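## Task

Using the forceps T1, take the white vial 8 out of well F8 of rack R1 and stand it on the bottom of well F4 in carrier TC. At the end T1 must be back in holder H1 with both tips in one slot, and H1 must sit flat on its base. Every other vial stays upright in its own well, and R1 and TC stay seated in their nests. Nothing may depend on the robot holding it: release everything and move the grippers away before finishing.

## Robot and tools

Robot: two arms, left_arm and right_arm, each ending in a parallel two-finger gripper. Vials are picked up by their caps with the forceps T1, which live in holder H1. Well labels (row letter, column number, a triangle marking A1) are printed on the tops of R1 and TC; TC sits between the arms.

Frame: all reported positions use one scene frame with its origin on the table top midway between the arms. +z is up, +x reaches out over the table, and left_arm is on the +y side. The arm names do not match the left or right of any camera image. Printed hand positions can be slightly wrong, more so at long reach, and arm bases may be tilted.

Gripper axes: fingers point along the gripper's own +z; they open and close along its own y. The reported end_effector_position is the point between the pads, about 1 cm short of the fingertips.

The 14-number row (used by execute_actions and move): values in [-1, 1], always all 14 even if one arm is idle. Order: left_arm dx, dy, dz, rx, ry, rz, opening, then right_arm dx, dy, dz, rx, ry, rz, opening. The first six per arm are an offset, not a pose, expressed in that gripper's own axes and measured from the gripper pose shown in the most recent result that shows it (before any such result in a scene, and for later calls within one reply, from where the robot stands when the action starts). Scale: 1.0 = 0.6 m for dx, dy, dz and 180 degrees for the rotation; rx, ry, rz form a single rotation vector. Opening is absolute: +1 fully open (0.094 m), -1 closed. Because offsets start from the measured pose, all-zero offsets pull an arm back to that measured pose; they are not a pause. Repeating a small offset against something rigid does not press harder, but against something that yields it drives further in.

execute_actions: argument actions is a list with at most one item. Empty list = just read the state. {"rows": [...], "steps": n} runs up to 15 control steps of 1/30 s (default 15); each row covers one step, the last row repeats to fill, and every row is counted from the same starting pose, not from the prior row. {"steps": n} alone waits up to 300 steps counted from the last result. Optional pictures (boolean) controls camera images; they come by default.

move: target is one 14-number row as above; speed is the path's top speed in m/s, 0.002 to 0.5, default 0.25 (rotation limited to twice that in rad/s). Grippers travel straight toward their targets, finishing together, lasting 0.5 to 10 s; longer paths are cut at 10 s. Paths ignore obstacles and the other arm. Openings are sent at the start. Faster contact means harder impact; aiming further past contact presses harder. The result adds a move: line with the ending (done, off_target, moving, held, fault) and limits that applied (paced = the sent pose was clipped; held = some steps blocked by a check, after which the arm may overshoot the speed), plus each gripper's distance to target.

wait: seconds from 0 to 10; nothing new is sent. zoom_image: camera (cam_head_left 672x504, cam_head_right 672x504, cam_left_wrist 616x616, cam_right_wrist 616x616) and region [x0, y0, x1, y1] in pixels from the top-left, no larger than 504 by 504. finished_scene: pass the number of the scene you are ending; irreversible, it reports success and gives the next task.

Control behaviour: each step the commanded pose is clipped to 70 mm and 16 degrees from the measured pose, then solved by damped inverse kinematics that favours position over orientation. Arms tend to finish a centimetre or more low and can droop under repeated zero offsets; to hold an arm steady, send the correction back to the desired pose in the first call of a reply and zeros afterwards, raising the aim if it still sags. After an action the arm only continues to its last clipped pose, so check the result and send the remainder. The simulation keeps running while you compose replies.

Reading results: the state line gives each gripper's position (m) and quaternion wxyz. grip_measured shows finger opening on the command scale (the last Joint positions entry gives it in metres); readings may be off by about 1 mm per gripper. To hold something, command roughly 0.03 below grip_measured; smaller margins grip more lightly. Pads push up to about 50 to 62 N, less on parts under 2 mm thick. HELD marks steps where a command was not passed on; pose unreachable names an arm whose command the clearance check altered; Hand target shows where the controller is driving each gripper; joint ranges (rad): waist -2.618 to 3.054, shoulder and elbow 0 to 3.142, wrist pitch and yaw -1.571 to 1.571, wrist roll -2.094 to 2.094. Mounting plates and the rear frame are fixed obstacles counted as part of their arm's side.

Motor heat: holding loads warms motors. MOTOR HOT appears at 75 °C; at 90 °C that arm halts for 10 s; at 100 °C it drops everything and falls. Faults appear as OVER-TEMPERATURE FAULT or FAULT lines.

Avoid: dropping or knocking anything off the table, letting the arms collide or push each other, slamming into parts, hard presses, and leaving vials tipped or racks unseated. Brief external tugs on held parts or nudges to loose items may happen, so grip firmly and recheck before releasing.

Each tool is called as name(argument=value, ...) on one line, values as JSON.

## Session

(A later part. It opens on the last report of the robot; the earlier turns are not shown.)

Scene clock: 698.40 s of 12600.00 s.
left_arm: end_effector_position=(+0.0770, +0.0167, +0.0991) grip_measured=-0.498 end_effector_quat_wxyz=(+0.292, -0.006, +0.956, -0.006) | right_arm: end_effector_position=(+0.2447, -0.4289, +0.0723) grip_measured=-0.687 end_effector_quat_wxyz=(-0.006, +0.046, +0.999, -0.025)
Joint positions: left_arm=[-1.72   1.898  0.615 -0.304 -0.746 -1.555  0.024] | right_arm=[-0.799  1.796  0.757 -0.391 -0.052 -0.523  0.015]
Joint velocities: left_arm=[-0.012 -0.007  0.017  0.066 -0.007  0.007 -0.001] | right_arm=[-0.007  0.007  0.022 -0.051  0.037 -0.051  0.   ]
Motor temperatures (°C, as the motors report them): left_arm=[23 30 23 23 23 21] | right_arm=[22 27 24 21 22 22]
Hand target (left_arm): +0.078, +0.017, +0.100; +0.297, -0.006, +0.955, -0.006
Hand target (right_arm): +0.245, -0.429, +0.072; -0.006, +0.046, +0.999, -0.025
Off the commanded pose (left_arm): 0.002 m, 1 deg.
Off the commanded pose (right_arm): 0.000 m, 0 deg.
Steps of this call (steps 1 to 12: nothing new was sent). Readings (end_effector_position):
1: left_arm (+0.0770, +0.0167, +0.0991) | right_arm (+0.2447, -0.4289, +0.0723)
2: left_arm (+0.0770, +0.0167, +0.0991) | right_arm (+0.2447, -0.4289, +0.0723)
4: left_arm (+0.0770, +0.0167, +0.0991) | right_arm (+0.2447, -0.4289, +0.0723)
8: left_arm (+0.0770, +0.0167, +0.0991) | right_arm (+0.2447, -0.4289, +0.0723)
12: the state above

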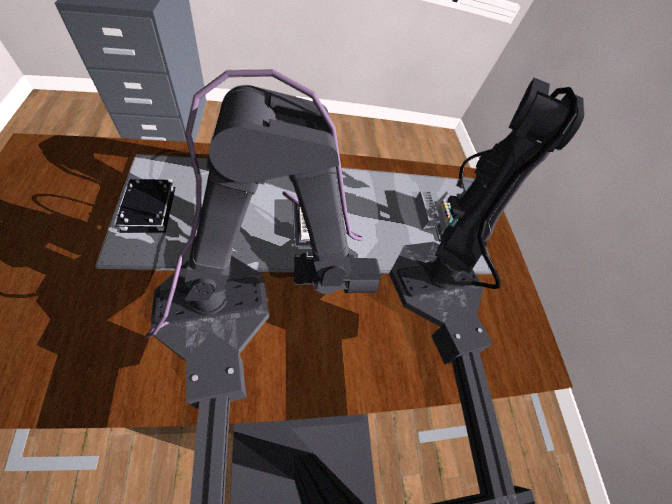

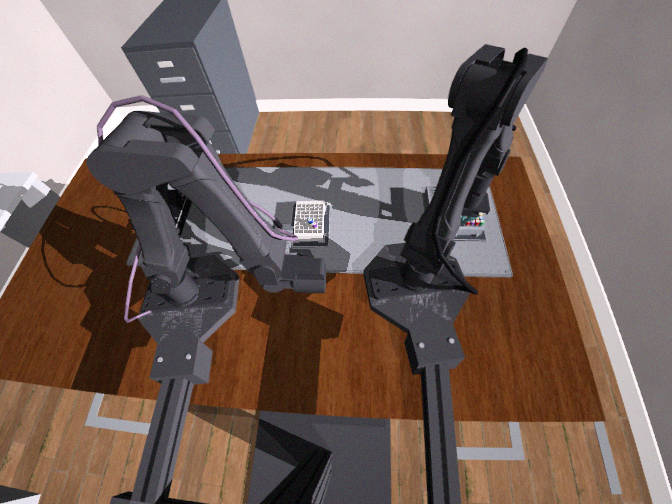

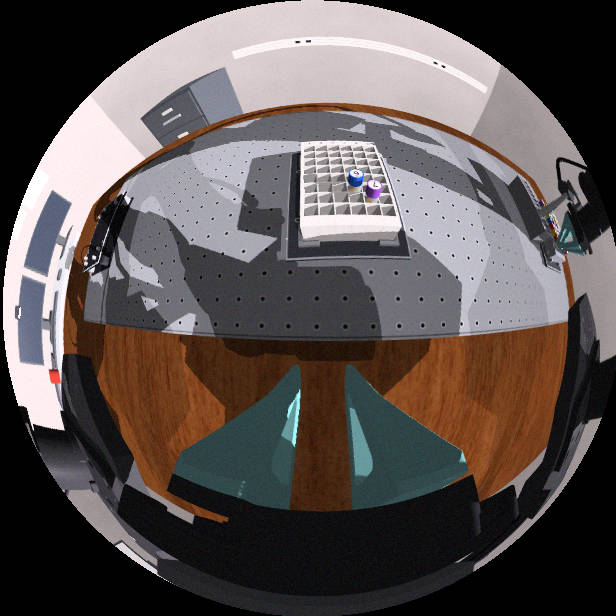

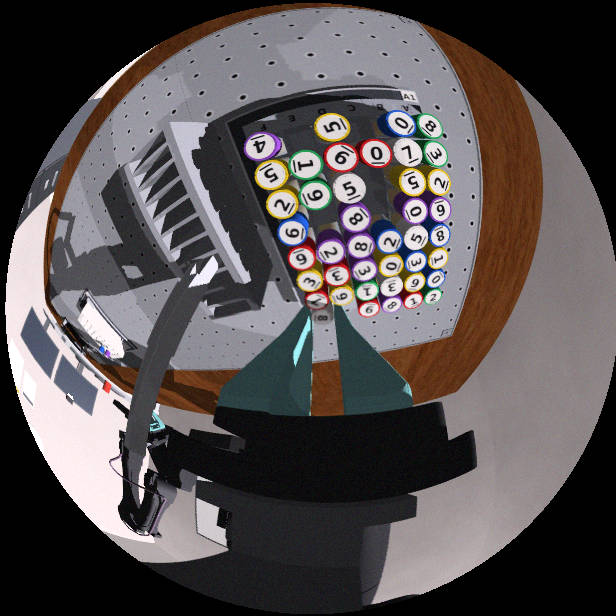

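execute_actions(actions=[{"rows": [[-0.003,0,0,0,-0.0035,0,-0.5, 0,0,0,0,0,0,-0.695],[-0.003,0,0,0,-0.0035,0,-0.5, 0,0,0,0,0,0,-0.70],[-0.003,0,0,0,-0.0035,0,-0.5, 0,0,0,0,0,0,-0.704],[-0.003,0,0,0,-0.0035,0,-0.5, 0,0,0,0,0,0,-0.708],[-0.003,0,0,0,-0.0035,0,-0.5, 0,0,0,0,0,0,-0.712],[-0.003,0,0,0,-0.0035,0,-0.5, 0,0,0,0,0,0,-0.716],[-0.003,0,0,0,-0.0035,0,-0.5, 0,0,0,0,0,0,-0.72],[-0.003,0,0,0,-0.0035,0,-0.5, 0,0,0,0,0,0,-0.724],[-0.003,0,0,0,-0.0035,0,-0.5, 0,0,0,0,0,0,-0.728],[-0.003,0,0,0,-0.0035,0,-0.5, 0,0,0,0,0,0,-0.732],[-0.003,0,0,0,-0.0035,0,-0.5, 0,0,0,0,0,0,-0.736],[-0.003,0,0,0,-0.0035,0,-0.5, 0,0,0,0,0,0,-0.74],[-0.003,0,0,0,-0.0035,0,-0.5, 0,0,0,0,0,0,-0.74]], "steps": 15}], pictures=false)

wait(seconds=0.4)

zoom_image(camera="cam_right_wrist", region=[270, 250, 380, 360])

Scene clock: 713.20 s of 12600.00 s.
left_arm: end_effector_position=(+0.0770, +0.0167, +0.0991) grip_measured=-0.498 end_effector_quat_wxyz=(+0.292, -0.006, +0.956, -0.006) | right_arm: end_effector_position=(+0.2447, -0.4289, +0.0723) grip_measured=-0.735 end_effector_quat_wxyz=(-0.006, +0.046, +0.999, -0.025)
Joint positions: left_arm=[-1.72   1.898  0.615 -0.304 -0.746 -1.555  0.024] | right_arm=[-0.799  1.796  0.757 -0.391 -0.052 -0.523  0.012]
Joint velocities: left_arm=[-0.032 -0.007 -0.002  0.066  0.007 -0.051 -0.001] | right_arm=[-0.012 -0.017  0.007 -0.081 -0.022  0.007 -0.   ]
Motor temperatures (°C, as the motors report them): left_arm=[23 30 23 23 23 21] | right_arm=[22 28 24 21 22 22]
Hand target (left_arm): +0.078, +0.017, +0.100; +0.297, -0.006, +0.955, -0.006
Hand target (right_arm): +0.245, -0.429, +0.072; -0.006, +0.046, +0.999, -0.025
Off the commanded pose (left_arm): 0.002 m, 1 deg.
Off the commanded pose (right_arm): 0.000 m, 0 deg.
Steps of this call (steps 1 to 90: nothing new was sent; then 11.30 s passed at rest; steps 91 to 105: all 15 steps of this action). Readings (end_effector_position):
91: left_arm (+0.0770, +0.0167, +0.0991) | right_arm (+0.2447, -0.4289, +0.0723)
92: left_arm (+0.0770, +0.0167, +0.0991) | right_arm (+0.2447, -0.4289, +0.0723)
94: left_arm (+0.0770, +0.0167, +0.0991) | right_arm (+0.2447, -0.4289, +0.0723)
98: left_arm (+0.0770, +0.0167, +0.0991) | right_arm (+0.2447, -0.4289, +0.0723)
105: the state above

Scene clock: 713.60 s of 12600.00 s.
left_arm: end_effector_position=(+0.0770, +0.0167, +0.0991) grip_measured=-0.498 end_effector_quat_wxyz=(+0.292, -0.006, +0.956, -0.006) | right_arm: end_effector_position=(+0.2447, -0.4289, +0.0723) grip_measured=-0.735 end_effector_quat_wxyz=(-0.006, +0.046, +0.999, -0.025)
Joint positions: left_arm=[-1.72   1.898  0.615 -0.304 -0.746 -1.555  0.024] | right_arm=[-0.799  1.796  0.757 -0.391 -0.052 -0.523  0.012]
Joint velocities: left_arm=[-0.007 -0.032  0.017 -0.007 -0.066 -0.081  0.   ] | right_arm=[ 0.002 -0.007 -0.022 -0.066 -0.007 -0.037 -0.   ]
Motor temperatures (°C, as the motors report them): left_arm=[23 30 23 23 23 21] | right_arm=[22 28 24 21 22 22]
Hand target (left_arm): +0.078, +0.017, +0.100; +0.297, -0.006, +0.955, -0.006
Hand target (right_arm): +0.245, -0.429, +0.072; -0.006, +0.046, +0.999, -0.025
Off the commanded pose (left_arm): 0.002 m, 1 deg.
Off the commanded pose (right_arm): 0.000 m, 0 deg.
Steps of this call (steps 1 to 12: nothing new was sent). Readings (end_effector_position):
1: left_arm (+0.0770, +0.0167, +0.0991) | right_arm (+0.2447, -0.4289, +0.0723)
2: left_arm (+0.0770, +0.0167, +0.0991) | right_arm (+0.2447, -0.4289, +0.0723)
4: left_arm (+0.0770, +0.0167, +0.0991) | right_arm (+0.2447, -0.4289, +0.0723)
8: left_arm (+0.0770, +0.0167, +0.0991) | right_arm (+0.2447, -0.4289, +0.0723)
12: the state above

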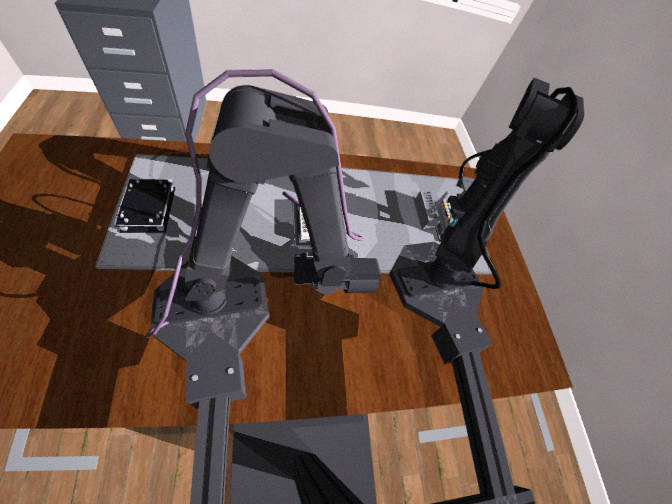

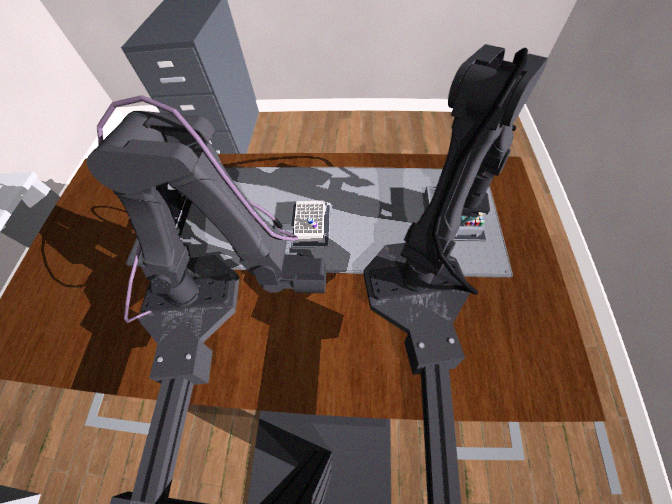

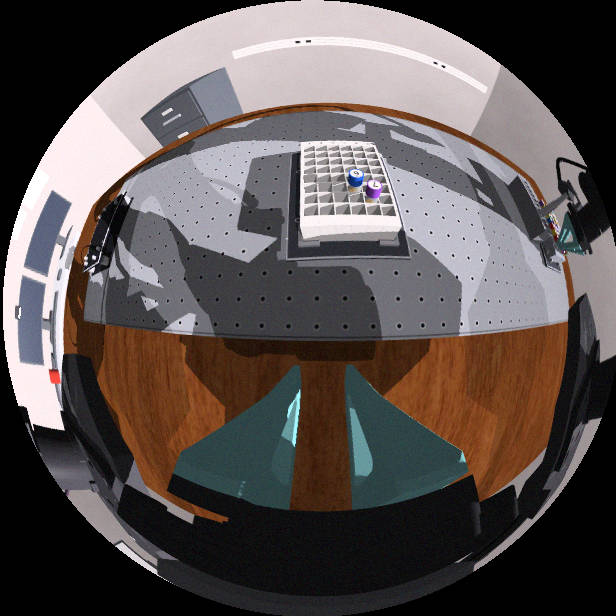

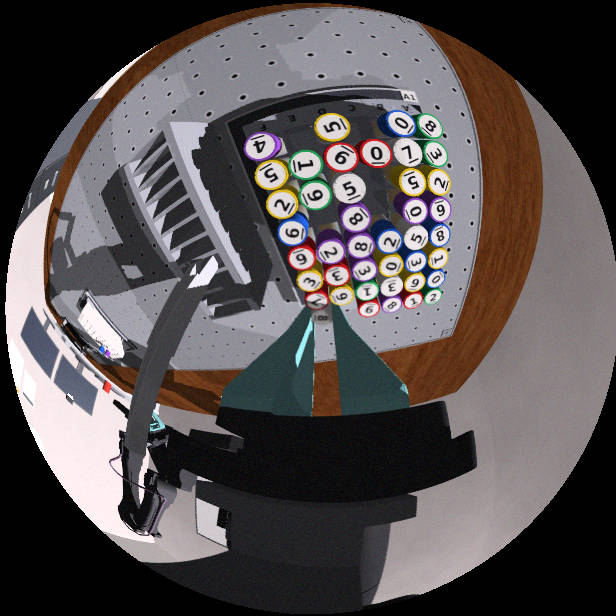

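Region (270, 250, 380, 360) of cam_right_wrist's 616x616 image, scaled by 4.582, with more detail than that image has.

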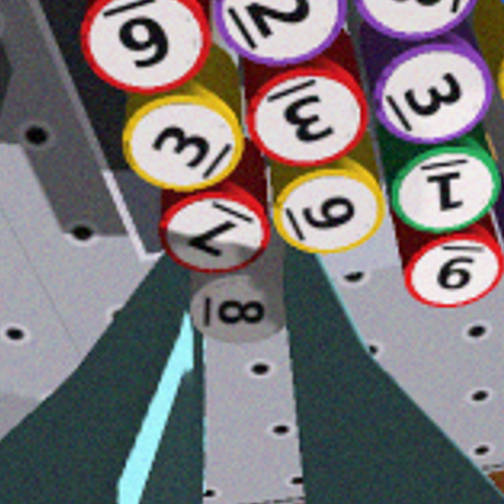

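execute_actions(actions=[{"rows": [[-0.003,0,0,0,-0.0035,0,-0.5, 0,0,0,0,0,0,-0.743],[-0.003,0,0,0,-0.0035,0,-0.5, 0,0,0,0,0,0,-0.746],[-0.003,0,0,0,-0.0035,0,-0.5, 0,0,0,0,0,0,-0.749],[-0.003,0,0,0,-0.0035,0,-0.5, 0,0,0,0,0,0,-0.752],[-0.003,0,0,0,-0.0035,0,-0.5, 0,0,0,0,0,0,-0.755],[-0.003,0,0,0,-0.0035,0,-0.5, 0,0,0,0,0,0,-0.758],[-0.003,0,0,0,-0.0035,0,-0.5, 0,0,0,0,0,0,-0.761],[-0.003,0,0,0,-0.0035,0,-0.5, 0,0,0,0,0,0,-0.764]], "steps": 15}])

zoom_image(camera="cam_right_wrist", region=[270, 250, 380, 360])

Scene clock: 724.70 s of 12600.00 s.
left_arm: end_effector_position=(+0.0770, +0.0167, +0.0991) grip_measured=-0.498 end_effector_quat_wxyz=(+0.292, -0.006, +0.956, -0.006) | right_arm: end_effector_position=(+0.2447, -0.4289, +0.0723) grip_measured=-0.755 end_effector_quat_wxyz=(-0.006, +0.046, +0.999, -0.025)
Joint positions: left_arm=[-1.72   1.898  0.615 -0.304 -0.746 -1.555  0.024] | right_arm=[-0.799  1.796  0.757 -0.391 -0.052 -0.523  0.012]
Joint velocities: left_arm=[-0.007  0.002  0.007 -0.007 -0.081  0.022 -0.001] | right_arm=[ 0.012 -0.007  0.002 -0.007 -0.007 -0.007  0.   ]
Motor temperatures (°C, as the motors report them): left_arm=[23 30 23 23 23 21] | right_arm=[22 28 24 21 22 22]
Hand target (left_arm): +0.078, +0.017, +0.100; +0.297, -0.006, +0.955, -0.006
Hand target (right_arm): +0.245, -0.429, +0.072; -0.006, +0.046, +0.999, -0.025
Off the commanded pose (left_arm): 0.002 m, 1 deg.
Off the commanded pose (right_arm): 0.000 m, 0 deg.
Steps of this call (steps 1 to 90: nothing new was sent; then 7.60 s passed at rest; steps 91 to 105: all 15 steps of this action). Readings (end_effector_position):
91: left_arm (+0.0770, +0.0167, +0.0991) | right_arm (+0.2447, -0.4289, +0.0723)
92: left_arm (+0.0770, +0.0167, +0.0991) | right_arm (+0.2447, -0.4289, +0.0723)
94: left_arm (+0.0770, +0.0167, +0.0991) | right_arm (+0.2447, -0.4289, +0.0723)
98: left_arm (+0.0770, +0.0167, +0.0991) | right_arm (+0.2447, -0.4289, +0.0723)
105: the state above

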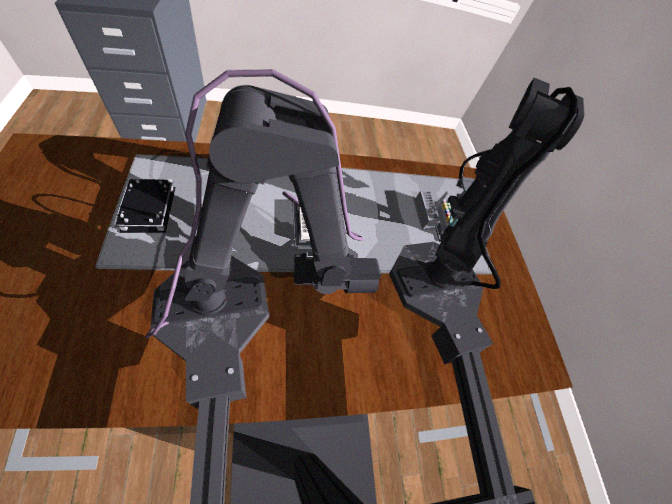

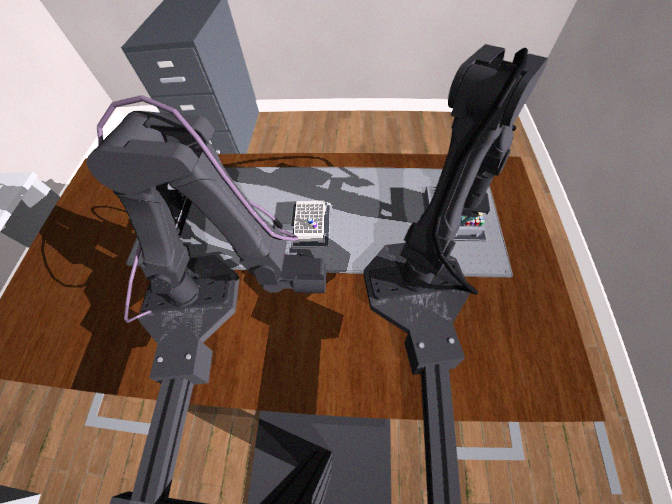

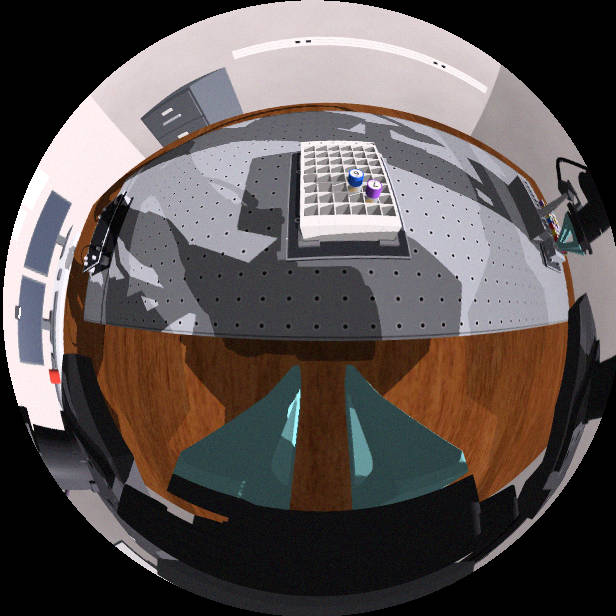

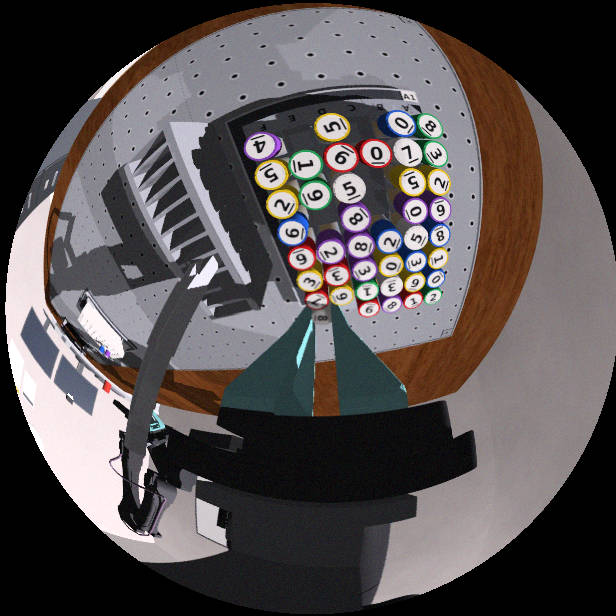

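Region (270, 250, 380, 360) of cam_right_wrist's 616x616 image, scaled by 4.582, with more detail than that image has.

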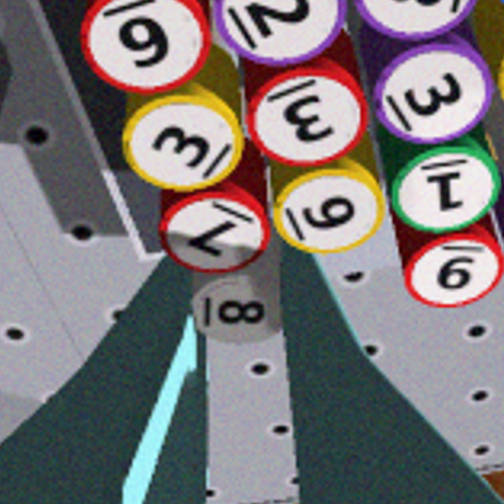

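execute_actions(actions=[{"rows": [[-0.003,0,0,0,-0.0035,0,-0.5, 0,0,0,0,0,0,-0.767],[-0.003,0,0,0,-0.0035,0,-0.5, 0,0,0,0,0,0,-0.770],[-0.003,0,0,0,-0.0035,0,-0.5, 0,0,0,0,0,0,-0.773],[-0.003,0,0,0,-0.0035,0,-0.5, 0,0,0,0,0,0,-0.776],[-0.003,0,0,0,-0.0035,0,-0.5, 0,0,0,0,0,0,-0.779],[-0.003,0,0,0,-0.0035,0,-0.5, 0,0,0,0,0,0,-0.782]], "steps": 12}])

zoom_image(camera="cam_right_wrist", region=[270, 250, 380, 360])

Scene clock: 741.33 s of 12600.00 s.
left_arm: end_effector_position=(+0.0770, +0.0167, +0.0991) grip_measured=-0.498 end_effector_quat_wxyz=(+0.292, -0.006, +0.956, -0.006) | right_arm: end_effector_position=(+0.2447, -0.4289, +0.0723) grip_measured=-0.770 end_effector_quat_wxyz=(-0.006, +0.046, +0.999, -0.025)
Joint positions: left_arm=[-1.72   1.898  0.615 -0.304 -0.746 -1.555  0.024] | right_arm=[-0.799  1.796  0.757 -0.391 -0.052 -0.523  0.011]
Joint velocities: left_arm=[-0.007 -0.007 -0.012  0.022  0.007  0.051 -0.   ] | right_arm=[-0.007  0.027 -0.002 -0.022  0.051 -0.081  0.001]
Motor temperatures (°C, as the motors report them): left_arm=[23 30 23 23 23 21] | right_arm=[22 28 24 21 22 22]
Hand target (left_arm): +0.078, +0.017, +0.100; +0.297, -0.006, +0.955, -0.006
Hand target (right_arm): +0.245, -0.429, +0.072; -0.006, +0.046, +0.999, -0.025
Off the commanded pose (left_arm): 0.002 m, 1 deg.
Off the commanded pose (right_arm): 0.000 m, 0 deg.
Steps of this call (steps 1 to 90: nothing new was sent; then 13.23 s passed at rest; steps 91 to 102: all 12 steps of this action). Readings (end_effector_position):
91: left_arm (+0.0770, +0.0167, +0.0991) | right_arm (+0.2447, -0.4289, +0.0723)
92: left_arm (+0.0770, +0.0167, +0.0991) | right_arm (+0.2447, -0.4289, +0.0723)
94: left_arm (+0.0770, +0.0167, +0.0991) | right_arm (+0.2447, -0.4289, +0.0723)
98: left_arm (+0.0770, +0.0167, +0.0991) | right_arm (+0.2447, -0.4289, +0.0723)
102: the state above

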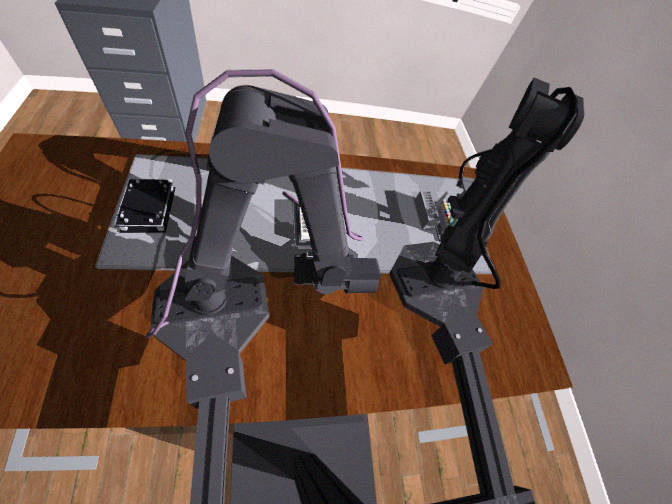

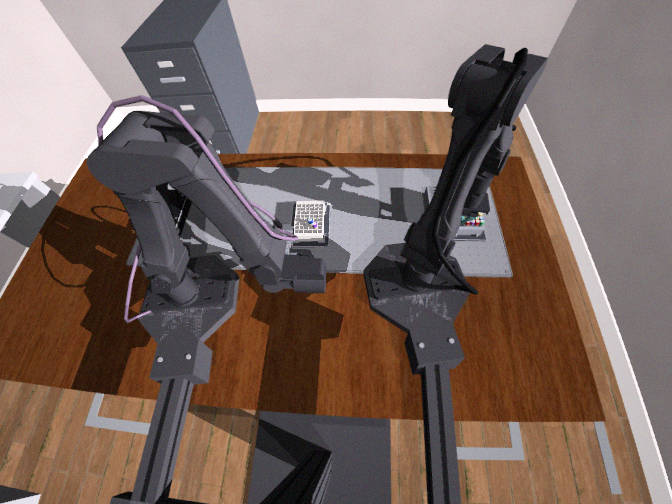

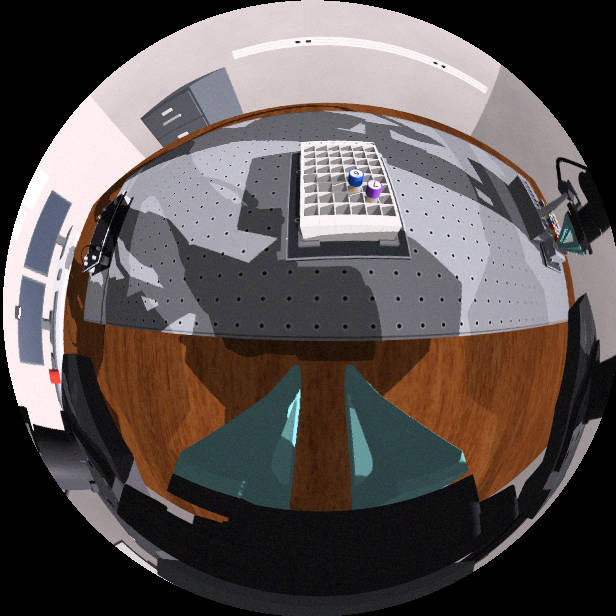

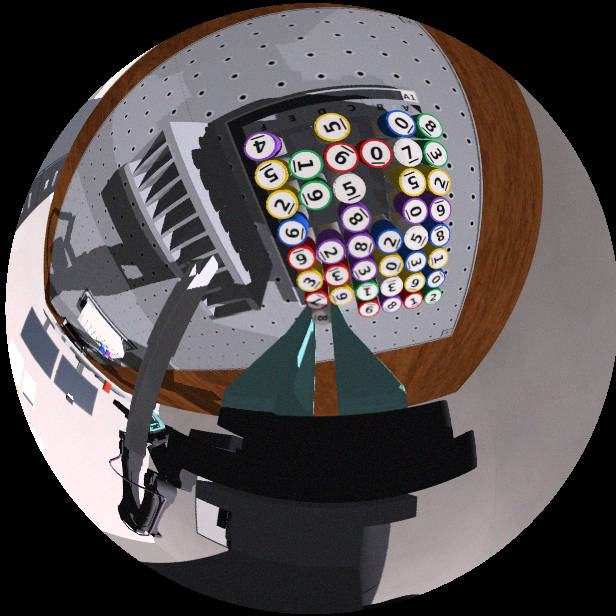

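Region (270, 250, 380, 360) of cam_right_wrist's 616x616 image, scaled by 4.582, with more detail than that image has.

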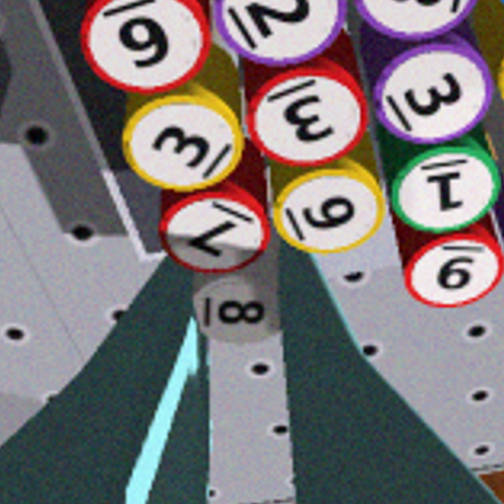

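execute_actions(actions=[{"rows": [[-0.003,0,0,0,-0.0035,0,-0.5, -0.003,-0.003,-0.003,0.001,-0.0017,-0.0001,-0.788],[-0.003,0,0,0,-0.0035,0,-0.5, -0.006,-0.006,-0.0065,0.002,-0.0034,-0.0002,-0.794],[-0.003,0,0,0,-0.0035,0,-0.5, -0.009,-0.0085,-0.010,0.003,-0.0051,-0.0003,-0.80],[-0.003,0,0,0,-0.0035,0,-0.5, -0.01135,-0.01092,-0.01277,0.00380,-0.00662,-0.00041,-0.80],[-0.003,0,0,0,-0.0035,0,-0.5, -0.01196,-0.01122,-0.01358,0.00412,-0.00717,-0.00044,-0.80],[-0.003,0,0,0,-0.0035,0,-0.5, -0.01258,-0.01153,-0.01438,0.00443,-0.00772,-0.00048,-0.80],[-0.003,0,0,0,-0.0035,0,-0.5, -0.01319,-0.01183,-0.01519,0.00475,-0.00827,-0.00051,-0.80],[-0.003,0,0,0,-0.0035,0,-0.5, -0.01381,-0.01214,-0.01600,0.00507,-0.00882,-0.00055,-0.80],[-0.003,0,0,0,-0.0035,0,-0.5, -0.01442,-0.01244,-0.01681,0.00539,-0.00938,-0.00058,-0.80],[-0.003,0,0,0,-0.0035,0,-0.5, -0.01503,-0.01274,-0.01761,0.00570,-0.00993,-0.00061,-0.80],[-0.003,0,0,0,-0.0035,0,-0.5, -0.01565,-0.01305,-0.01842,0.00602,-0.01048,-0.00065,-0.80],[-0.003,0,0,0,-0.0035,0,-0.5, -0.01626,-0.01335,-0.01923,0.00634,-0.01103,-0.00068,-0.80],[-0.003,0,0,0,-0.0035,0,-0.5, -0.01688,-0.01366,-0.02003,0.00665,-0.01158,-0.00072,-0.80],[-0.003,0,0,0,-0.0035,0,-0.5, -0.01749,-0.01396,-0.02084,0.00697,-0.01213,-0.00075,-0.80]], "steps": 15}], pictures=false)

wait(seconds=0.5)

zoom_image(camera="cam_right_wrist", region=[270, 250, 380, 360])

Scene clock: 861.83 s of 12600.00 s.
left_arm: end_effector_position=(+0.0770, +0.0167, +0.0991) grip_measured=-0.498 end_effector_quat_wxyz=(+0.292, -0.006, +0.956, -0.006) | right_arm: end_effector_position=(+0.2454, -0.4292, +0.0740) grip_measured=-0.784 end_effector_quat_wxyz=(-0.004, +0.043, +0.999, -0.027)
Joint positions: left_arm=[-1.72   1.898  0.615 -0.304 -0.746 -1.555  0.024] | right_arm=[-0.799  1.79   0.757 -0.394 -0.052 -0.528  0.01 ]
Joint velocities: left_arm=[-0.002  0.002 -0.007 -0.051  0.022 -0.022 -0.   ] | right_arm=[-0.032 -0.081 -0.007 -0.051 -0.022  0.007 -0.001]
Motor temperatures (°C, as the motors report them): left_arm=[23 29 23 23 23 21] | right_arm=[22 28 24 21 22 22]
Hand target (left_arm): +0.078, +0.017, +0.100; +0.297, -0.006, +0.955, -0.006
Hand target (right_arm): +0.254, -0.438, +0.085; +0.012, +0.044, +0.998, -0.038
Off the commanded pose (left_arm): 0.002 m, 1 deg.
Off the commanded pose (right_arm): 0.017 m, 2 deg.
Steps of this call (steps 1 to 90: nothing new was sent; then 117.00 s passed at rest; steps 91 to 105: all 15 steps of this action). Readings (end_effector_position):
91: left_arm (+0.0770, +0.0167, +0.0991) | right_arm (+0.2447, -0.4289, +0.0723)
92: left_arm (+0.0770, +0.0167, +0.0991) | right_arm (+0.2447, -0.4289, +0.0723)
94: left_arm (+0.0770, +0.0167, +0.0991) | right_arm (+0.2447, -0.4289, +0.0723)
98: left_arm (+0.0770, +0.0167, +0.0991) | right_arm (+0.2447, -0.4289, +0.0723)
105: the state above

Scene clock: 862.33 s of 12600.00 s.
left_arm: end_effector_position=(+0.0770, +0.0167, +0.0991) grip_measured=-0.498 end_effector_quat_wxyz=(+0.292, -0.006, +0.956, -0.006) | right_arm: end_effector_position=(+0.2454, -0.4291, +0.0754) grip_measured=-0.784 end_effector_quat_wxyz=(-0.004, +0.043, +0.999, -0.027)
Joint positions: left_arm=[-1.72   1.898  0.615 -0.304 -0.746 -1.555  0.024] | right_arm=[-0.799  1.783  0.757 -0.399 -0.052 -0.528  0.01 ]
Joint velocities: left_arm=[-0.002  0.022  0.002  0.066 -0.007  0.007  0.   ] | right_arm=[ 0.017 -0.007 -0.012  0.022 -0.007  0.095 -0.   ]
Motor temperatures (°C, as the motors report them): left_arm=[23 29 23 23 23 21] | right_arm=[22 28 24 21 22 22]
Hand target (left_arm): +0.078, +0.017, +0.100; +0.297, -0.006, +0.955, -0.006
Hand target (right_arm): +0.254, -0.438, +0.085; +0.013, +0.044, +0.998, -0.038
Off the commanded pose (left_arm): 0.002 m, 1 deg.
Off the commanded pose (right_arm): 0.016 m, 2 deg.
Steps of this call (steps 1 to 15: nothing new was sent). Readings (end_effector_position):
1: left_arm (+0.0770, +0.0167, +0.0991) | right_arm (+0.2455, -0.4291, +0.0747)
2: left_arm (+0.0770, +0.0167, +0.0991) | right_arm (+0.2455, -0.4291, +0.0751)
4: left_arm (+0.0770, +0.0167, +0.0991) | right_arm (+0.2454, -0.4290, +0.0754)
8: left_arm (+0.0770, +0.0167, +0.0991) | right_arm (+0.2454, -0.4291, +0.0754)
15: the state above

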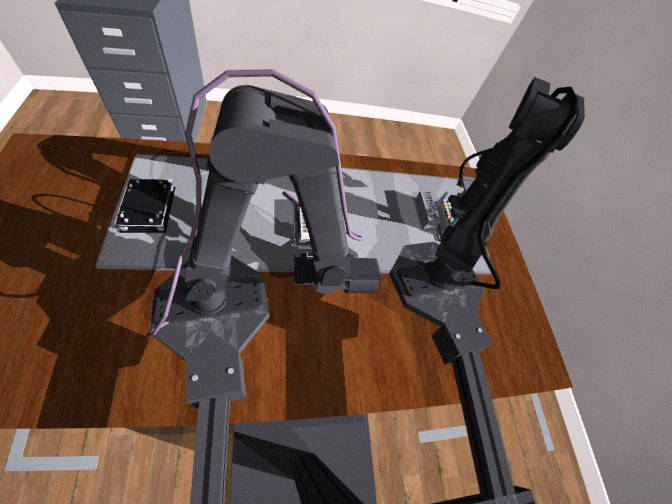

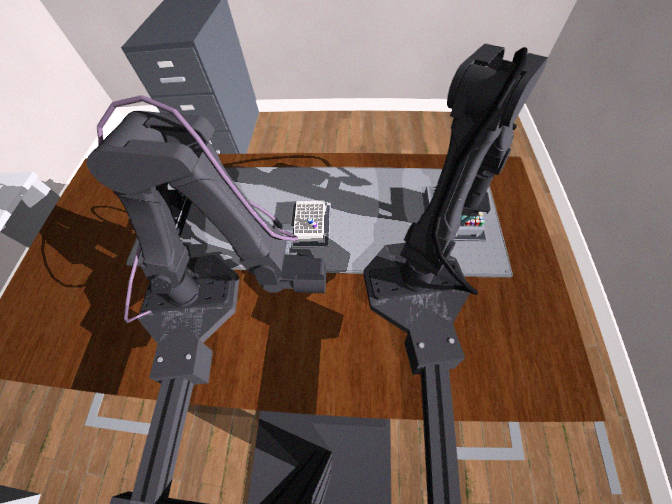

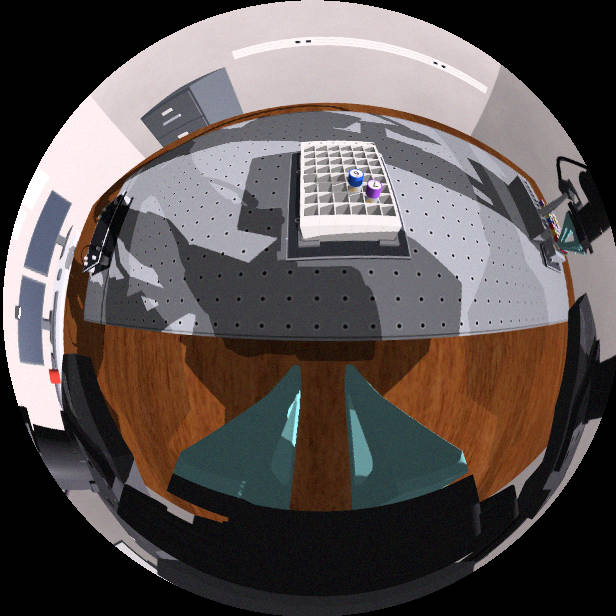

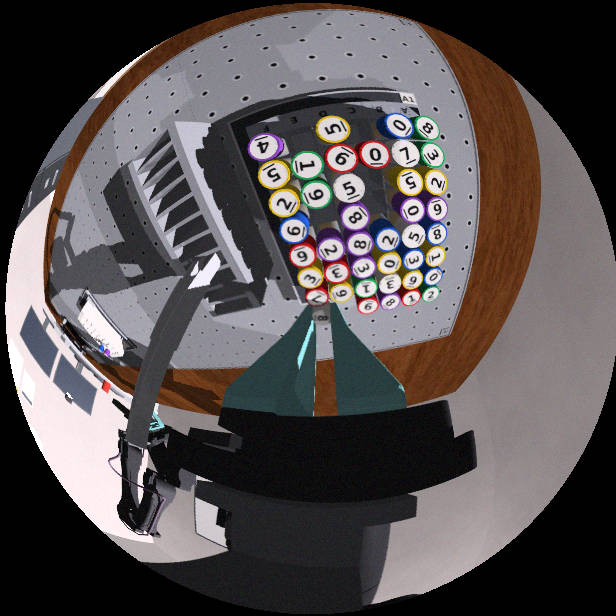

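Region (270, 250, 380, 360) of cam_right_wrist's 616x616 image, scaled by 4.582, with more detail than that image has.

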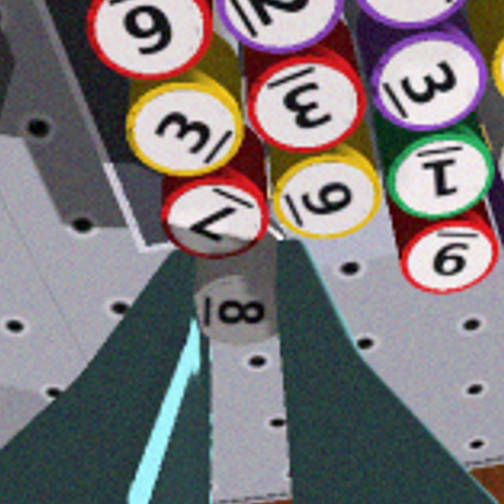

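execute_actions(actions=[{"rows": [[-0.003,0,0,0,-0.0035,0,-0.5, -0.01550,-0.01406,-0.01967,0.00539,-0.00936,0.00322,-0.80],[-0.003,0,0,0,-0.0035,0,-0.5, -0.01549,-0.01415,-0.02134,0.00539,-0.00936,0.00322,-0.80],[-0.003,0,0,0,-0.0035,0,-0.5, -0.01548,-0.01424,-0.02300,0.00539,-0.00936,0.00322,-0.80],[-0.003,0,0,0,-0.0035,0,-0.5, -0.01547,-0.01433,-0.02467,0.00539,-0.00936,0.00322,-0.80],[-0.003,0,0,0,-0.0035,0,-0.5, -0.01546,-0.01442,-0.02633,0.00539,-0.00936,0.00322,-0.80],[-0.003,0,0,0,-0.0035,0,-0.5, -0.01545,-0.01451,-0.02799,0.00539,-0.00936,0.00322,-0.80],[-0.003,0,0,0,-0.0035,0,-0.5, -0.01544,-0.01460,-0.02966,0.00539,-0.00936,0.00322,-0.80],[-0.003,0,0,0,-0.0035,0,-0.5, -0.01543,-0.01469,-0.03132,0.00539,-0.00936,0.00322,-0.80],[-0.003,0,0,0,-0.0035,0,-0.5, -0.01542,-0.01478,-0.03299,0.00539,-0.00936,0.00322,-0.80],[-0.003,0,0,0,-0.0035,0,-0.5, -0.01541,-0.01488,-0.03465,0.00539,-0.00936,0.00322,-0.80],[-0.003,0,0,0,-0.0035,0,-0.5, -0.01540,-0.01497,-0.03631,0.00539,-0.00936,0.00322,-0.80],[-0.003,0,0,0,-0.0035,0,-0.5, -0.01539,-0.01506,-0.03798,0.00539,-0.00936,0.00322,-0.80]], "steps": 15}], pictures=false)

wait(seconds=0.5)

zoom_image(camera="cam_right_wrist", region=[260, 220, 400, 360])

Scene clock: 888.80 s of 12600.00 s.
left_arm: end_effector_position=(+0.0770, +0.0167, +0.0991) grip_measured=-0.498 end_effector_quat_wxyz=(+0.292, -0.006, +0.956, -0.006) | right_arm: end_effector_position=(+0.2448, -0.4290, +0.0865) grip_measured=-0.784 end_effector_quat_wxyz=(-0.003, +0.045, +0.999, -0.028)
Joint positions: left_arm=[-1.72   1.898  0.615 -0.304 -0.746 -1.555  0.024] | right_arm=[-0.804  1.742  0.763 -0.445 -0.052 -0.528  0.01 ]
Joint velocities: left_arm=[-0.017  0.002 -0.022 -0.066 -0.037 -0.007  0.   ] | right_arm=[-0.017 -0.027  0.09  -0.081  0.022  0.066 -0.001]
Motor temperatures (°C, as the motors report them): left_arm=[23 29 23 23 23 21] | right_arm=[22 29 24 21 22 22]
Hand target (left_arm): +0.078, +0.017, +0.100; +0.297, -0.006, +0.955, -0.006
Hand target (right_arm): +0.254, -0.438, +0.098; +0.011, +0.048, +0.998, -0.037
Off the commanded pose (left_arm): 0.002 m, 1 deg.
Off the commanded pose (right_arm): 0.017 m, 2 deg.
Steps of this call (steps 1 to 90: nothing new was sent; then 22.97 s passed at rest; steps 91 to 105: all 15 steps of this action). Readings (end_effector_position):
91: left_arm (+0.0770, +0.0167, +0.0991) | right_arm (+0.2451, -0.4289, +0.0754)
92: left_arm (+0.0770, +0.0167, +0.0991) | right_arm (+0.2448, -0.4286, +0.0754)
94: left_arm (+0.0770, +0.0167, +0.0991) | right_arm (+0.2447, -0.4286, +0.0764)
98: left_arm (+0.0770, +0.0167, +0.0991) | right_arm (+0.2447, -0.4289, +0.0810)
105: the state above

Scene clock: 889.30 s of 12600.00 s.
left_arm: end_effector_position=(+0.0770, +0.0167, +0.0991) grip_measured=-0.498 end_effector_quat_wxyz=(+0.292, -0.006, +0.956, -0.006) | right_arm: end_effector_position=(+0.2445, -0.4286, +0.0874) grip_measured=-0.784 end_effector_quat_wxyz=(-0.005, +0.046, +0.999, -0.026)
Joint positions: left_arm=[-1.72   1.898  0.615 -0.304 -0.746 -1.555  0.024] | right_arm=[-0.804  1.741  0.767 -0.455 -0.052 -0.528  0.01 ]
Joint velocities: left_arm=[-0.002  0.027  0.017 -0.022  0.081 -0.051 -0.   ] | right_arm=[ 0.002  0.017  0.022  0.037  0.007  0.007 -0.   ]
Motor temperatures (°C, as the motors report them): left_arm=[23 29 23 23 23 21] | right_arm=[22 29 24 21 22 22]
Hand target (left_arm): +0.078, +0.017, +0.100; +0.297, -0.006, +0.955, -0.006
Hand target (right_arm): +0.254, -0.438, +0.098; +0.010, +0.048, +0.998, -0.037
Off the commanded pose (left_arm): 0.002 m, 1 deg.
Off the commanded pose (right_arm): 0.017 m, 2 deg.
Steps of this call (steps 1 to 15: nothing new was sent). Readings (end_effector_position):
1: left_arm (+0.0770, +0.0167, +0.0991) | right_arm (+0.2452, -0.4292, +0.0871)
2: left_arm (+0.0770, +0.0167, +0.0991) | right_arm (+0.2453, -0.4292, +0.0873)
4: left_arm (+0.0770, +0.0167, +0.0991) | right_arm (+0.2449, -0.4289, +0.0874)
8: left_arm (+0.0770, +0.0167, +0.0991) | right_arm (+0.2446, -0.4287, +0.0874)
15: the state above

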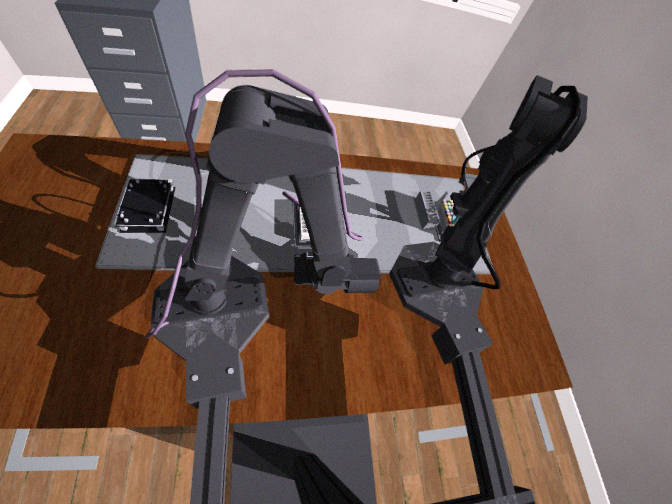

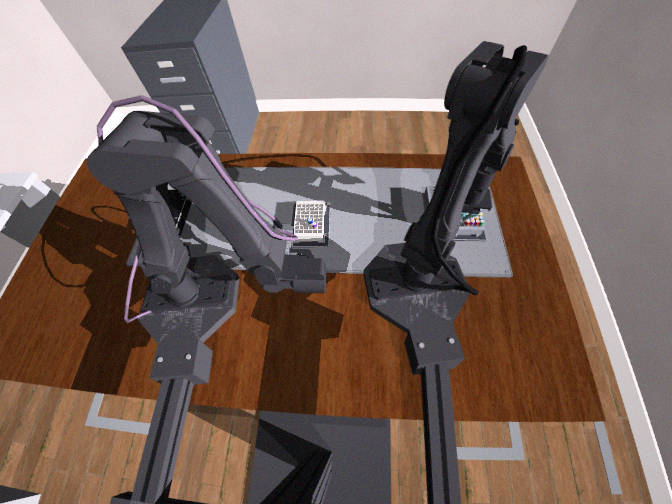

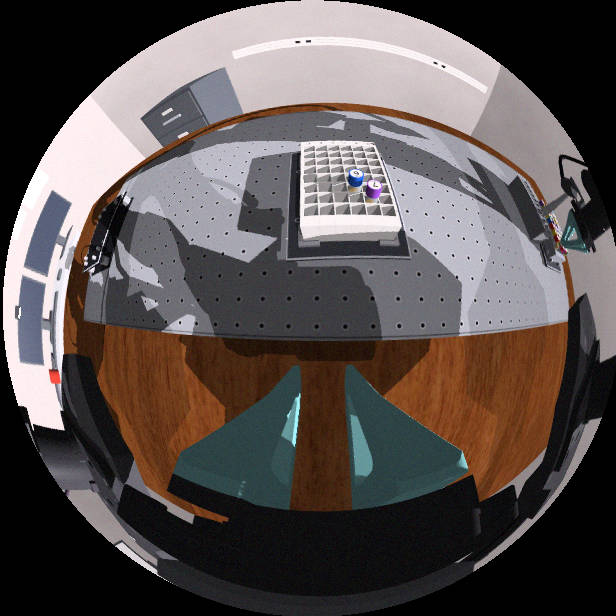

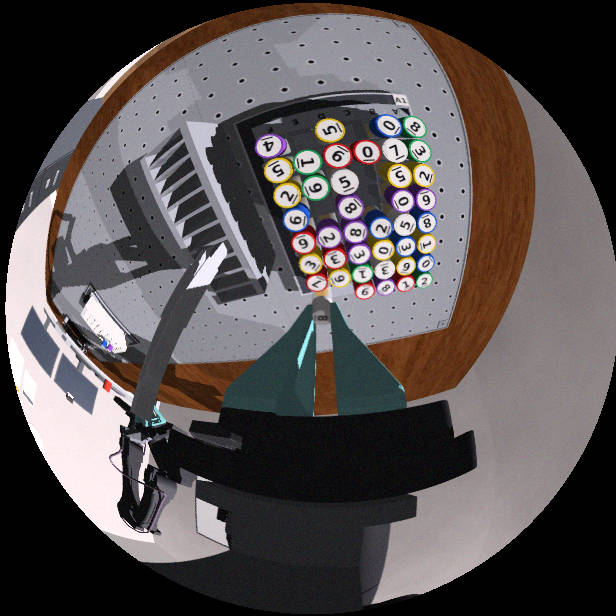

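Region (260, 220, 400, 360) of cam_right_wrist's 616x616 image, scaled by 3.600, with more detail than that image has.

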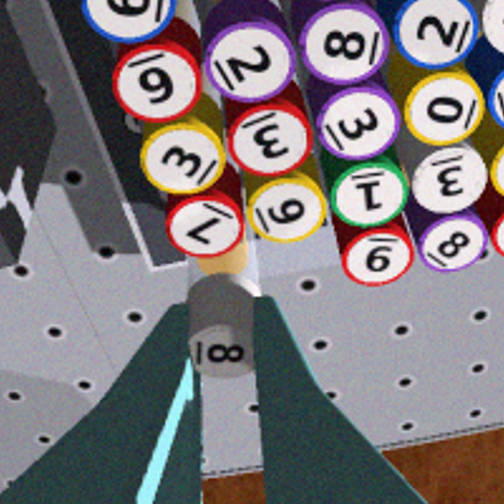

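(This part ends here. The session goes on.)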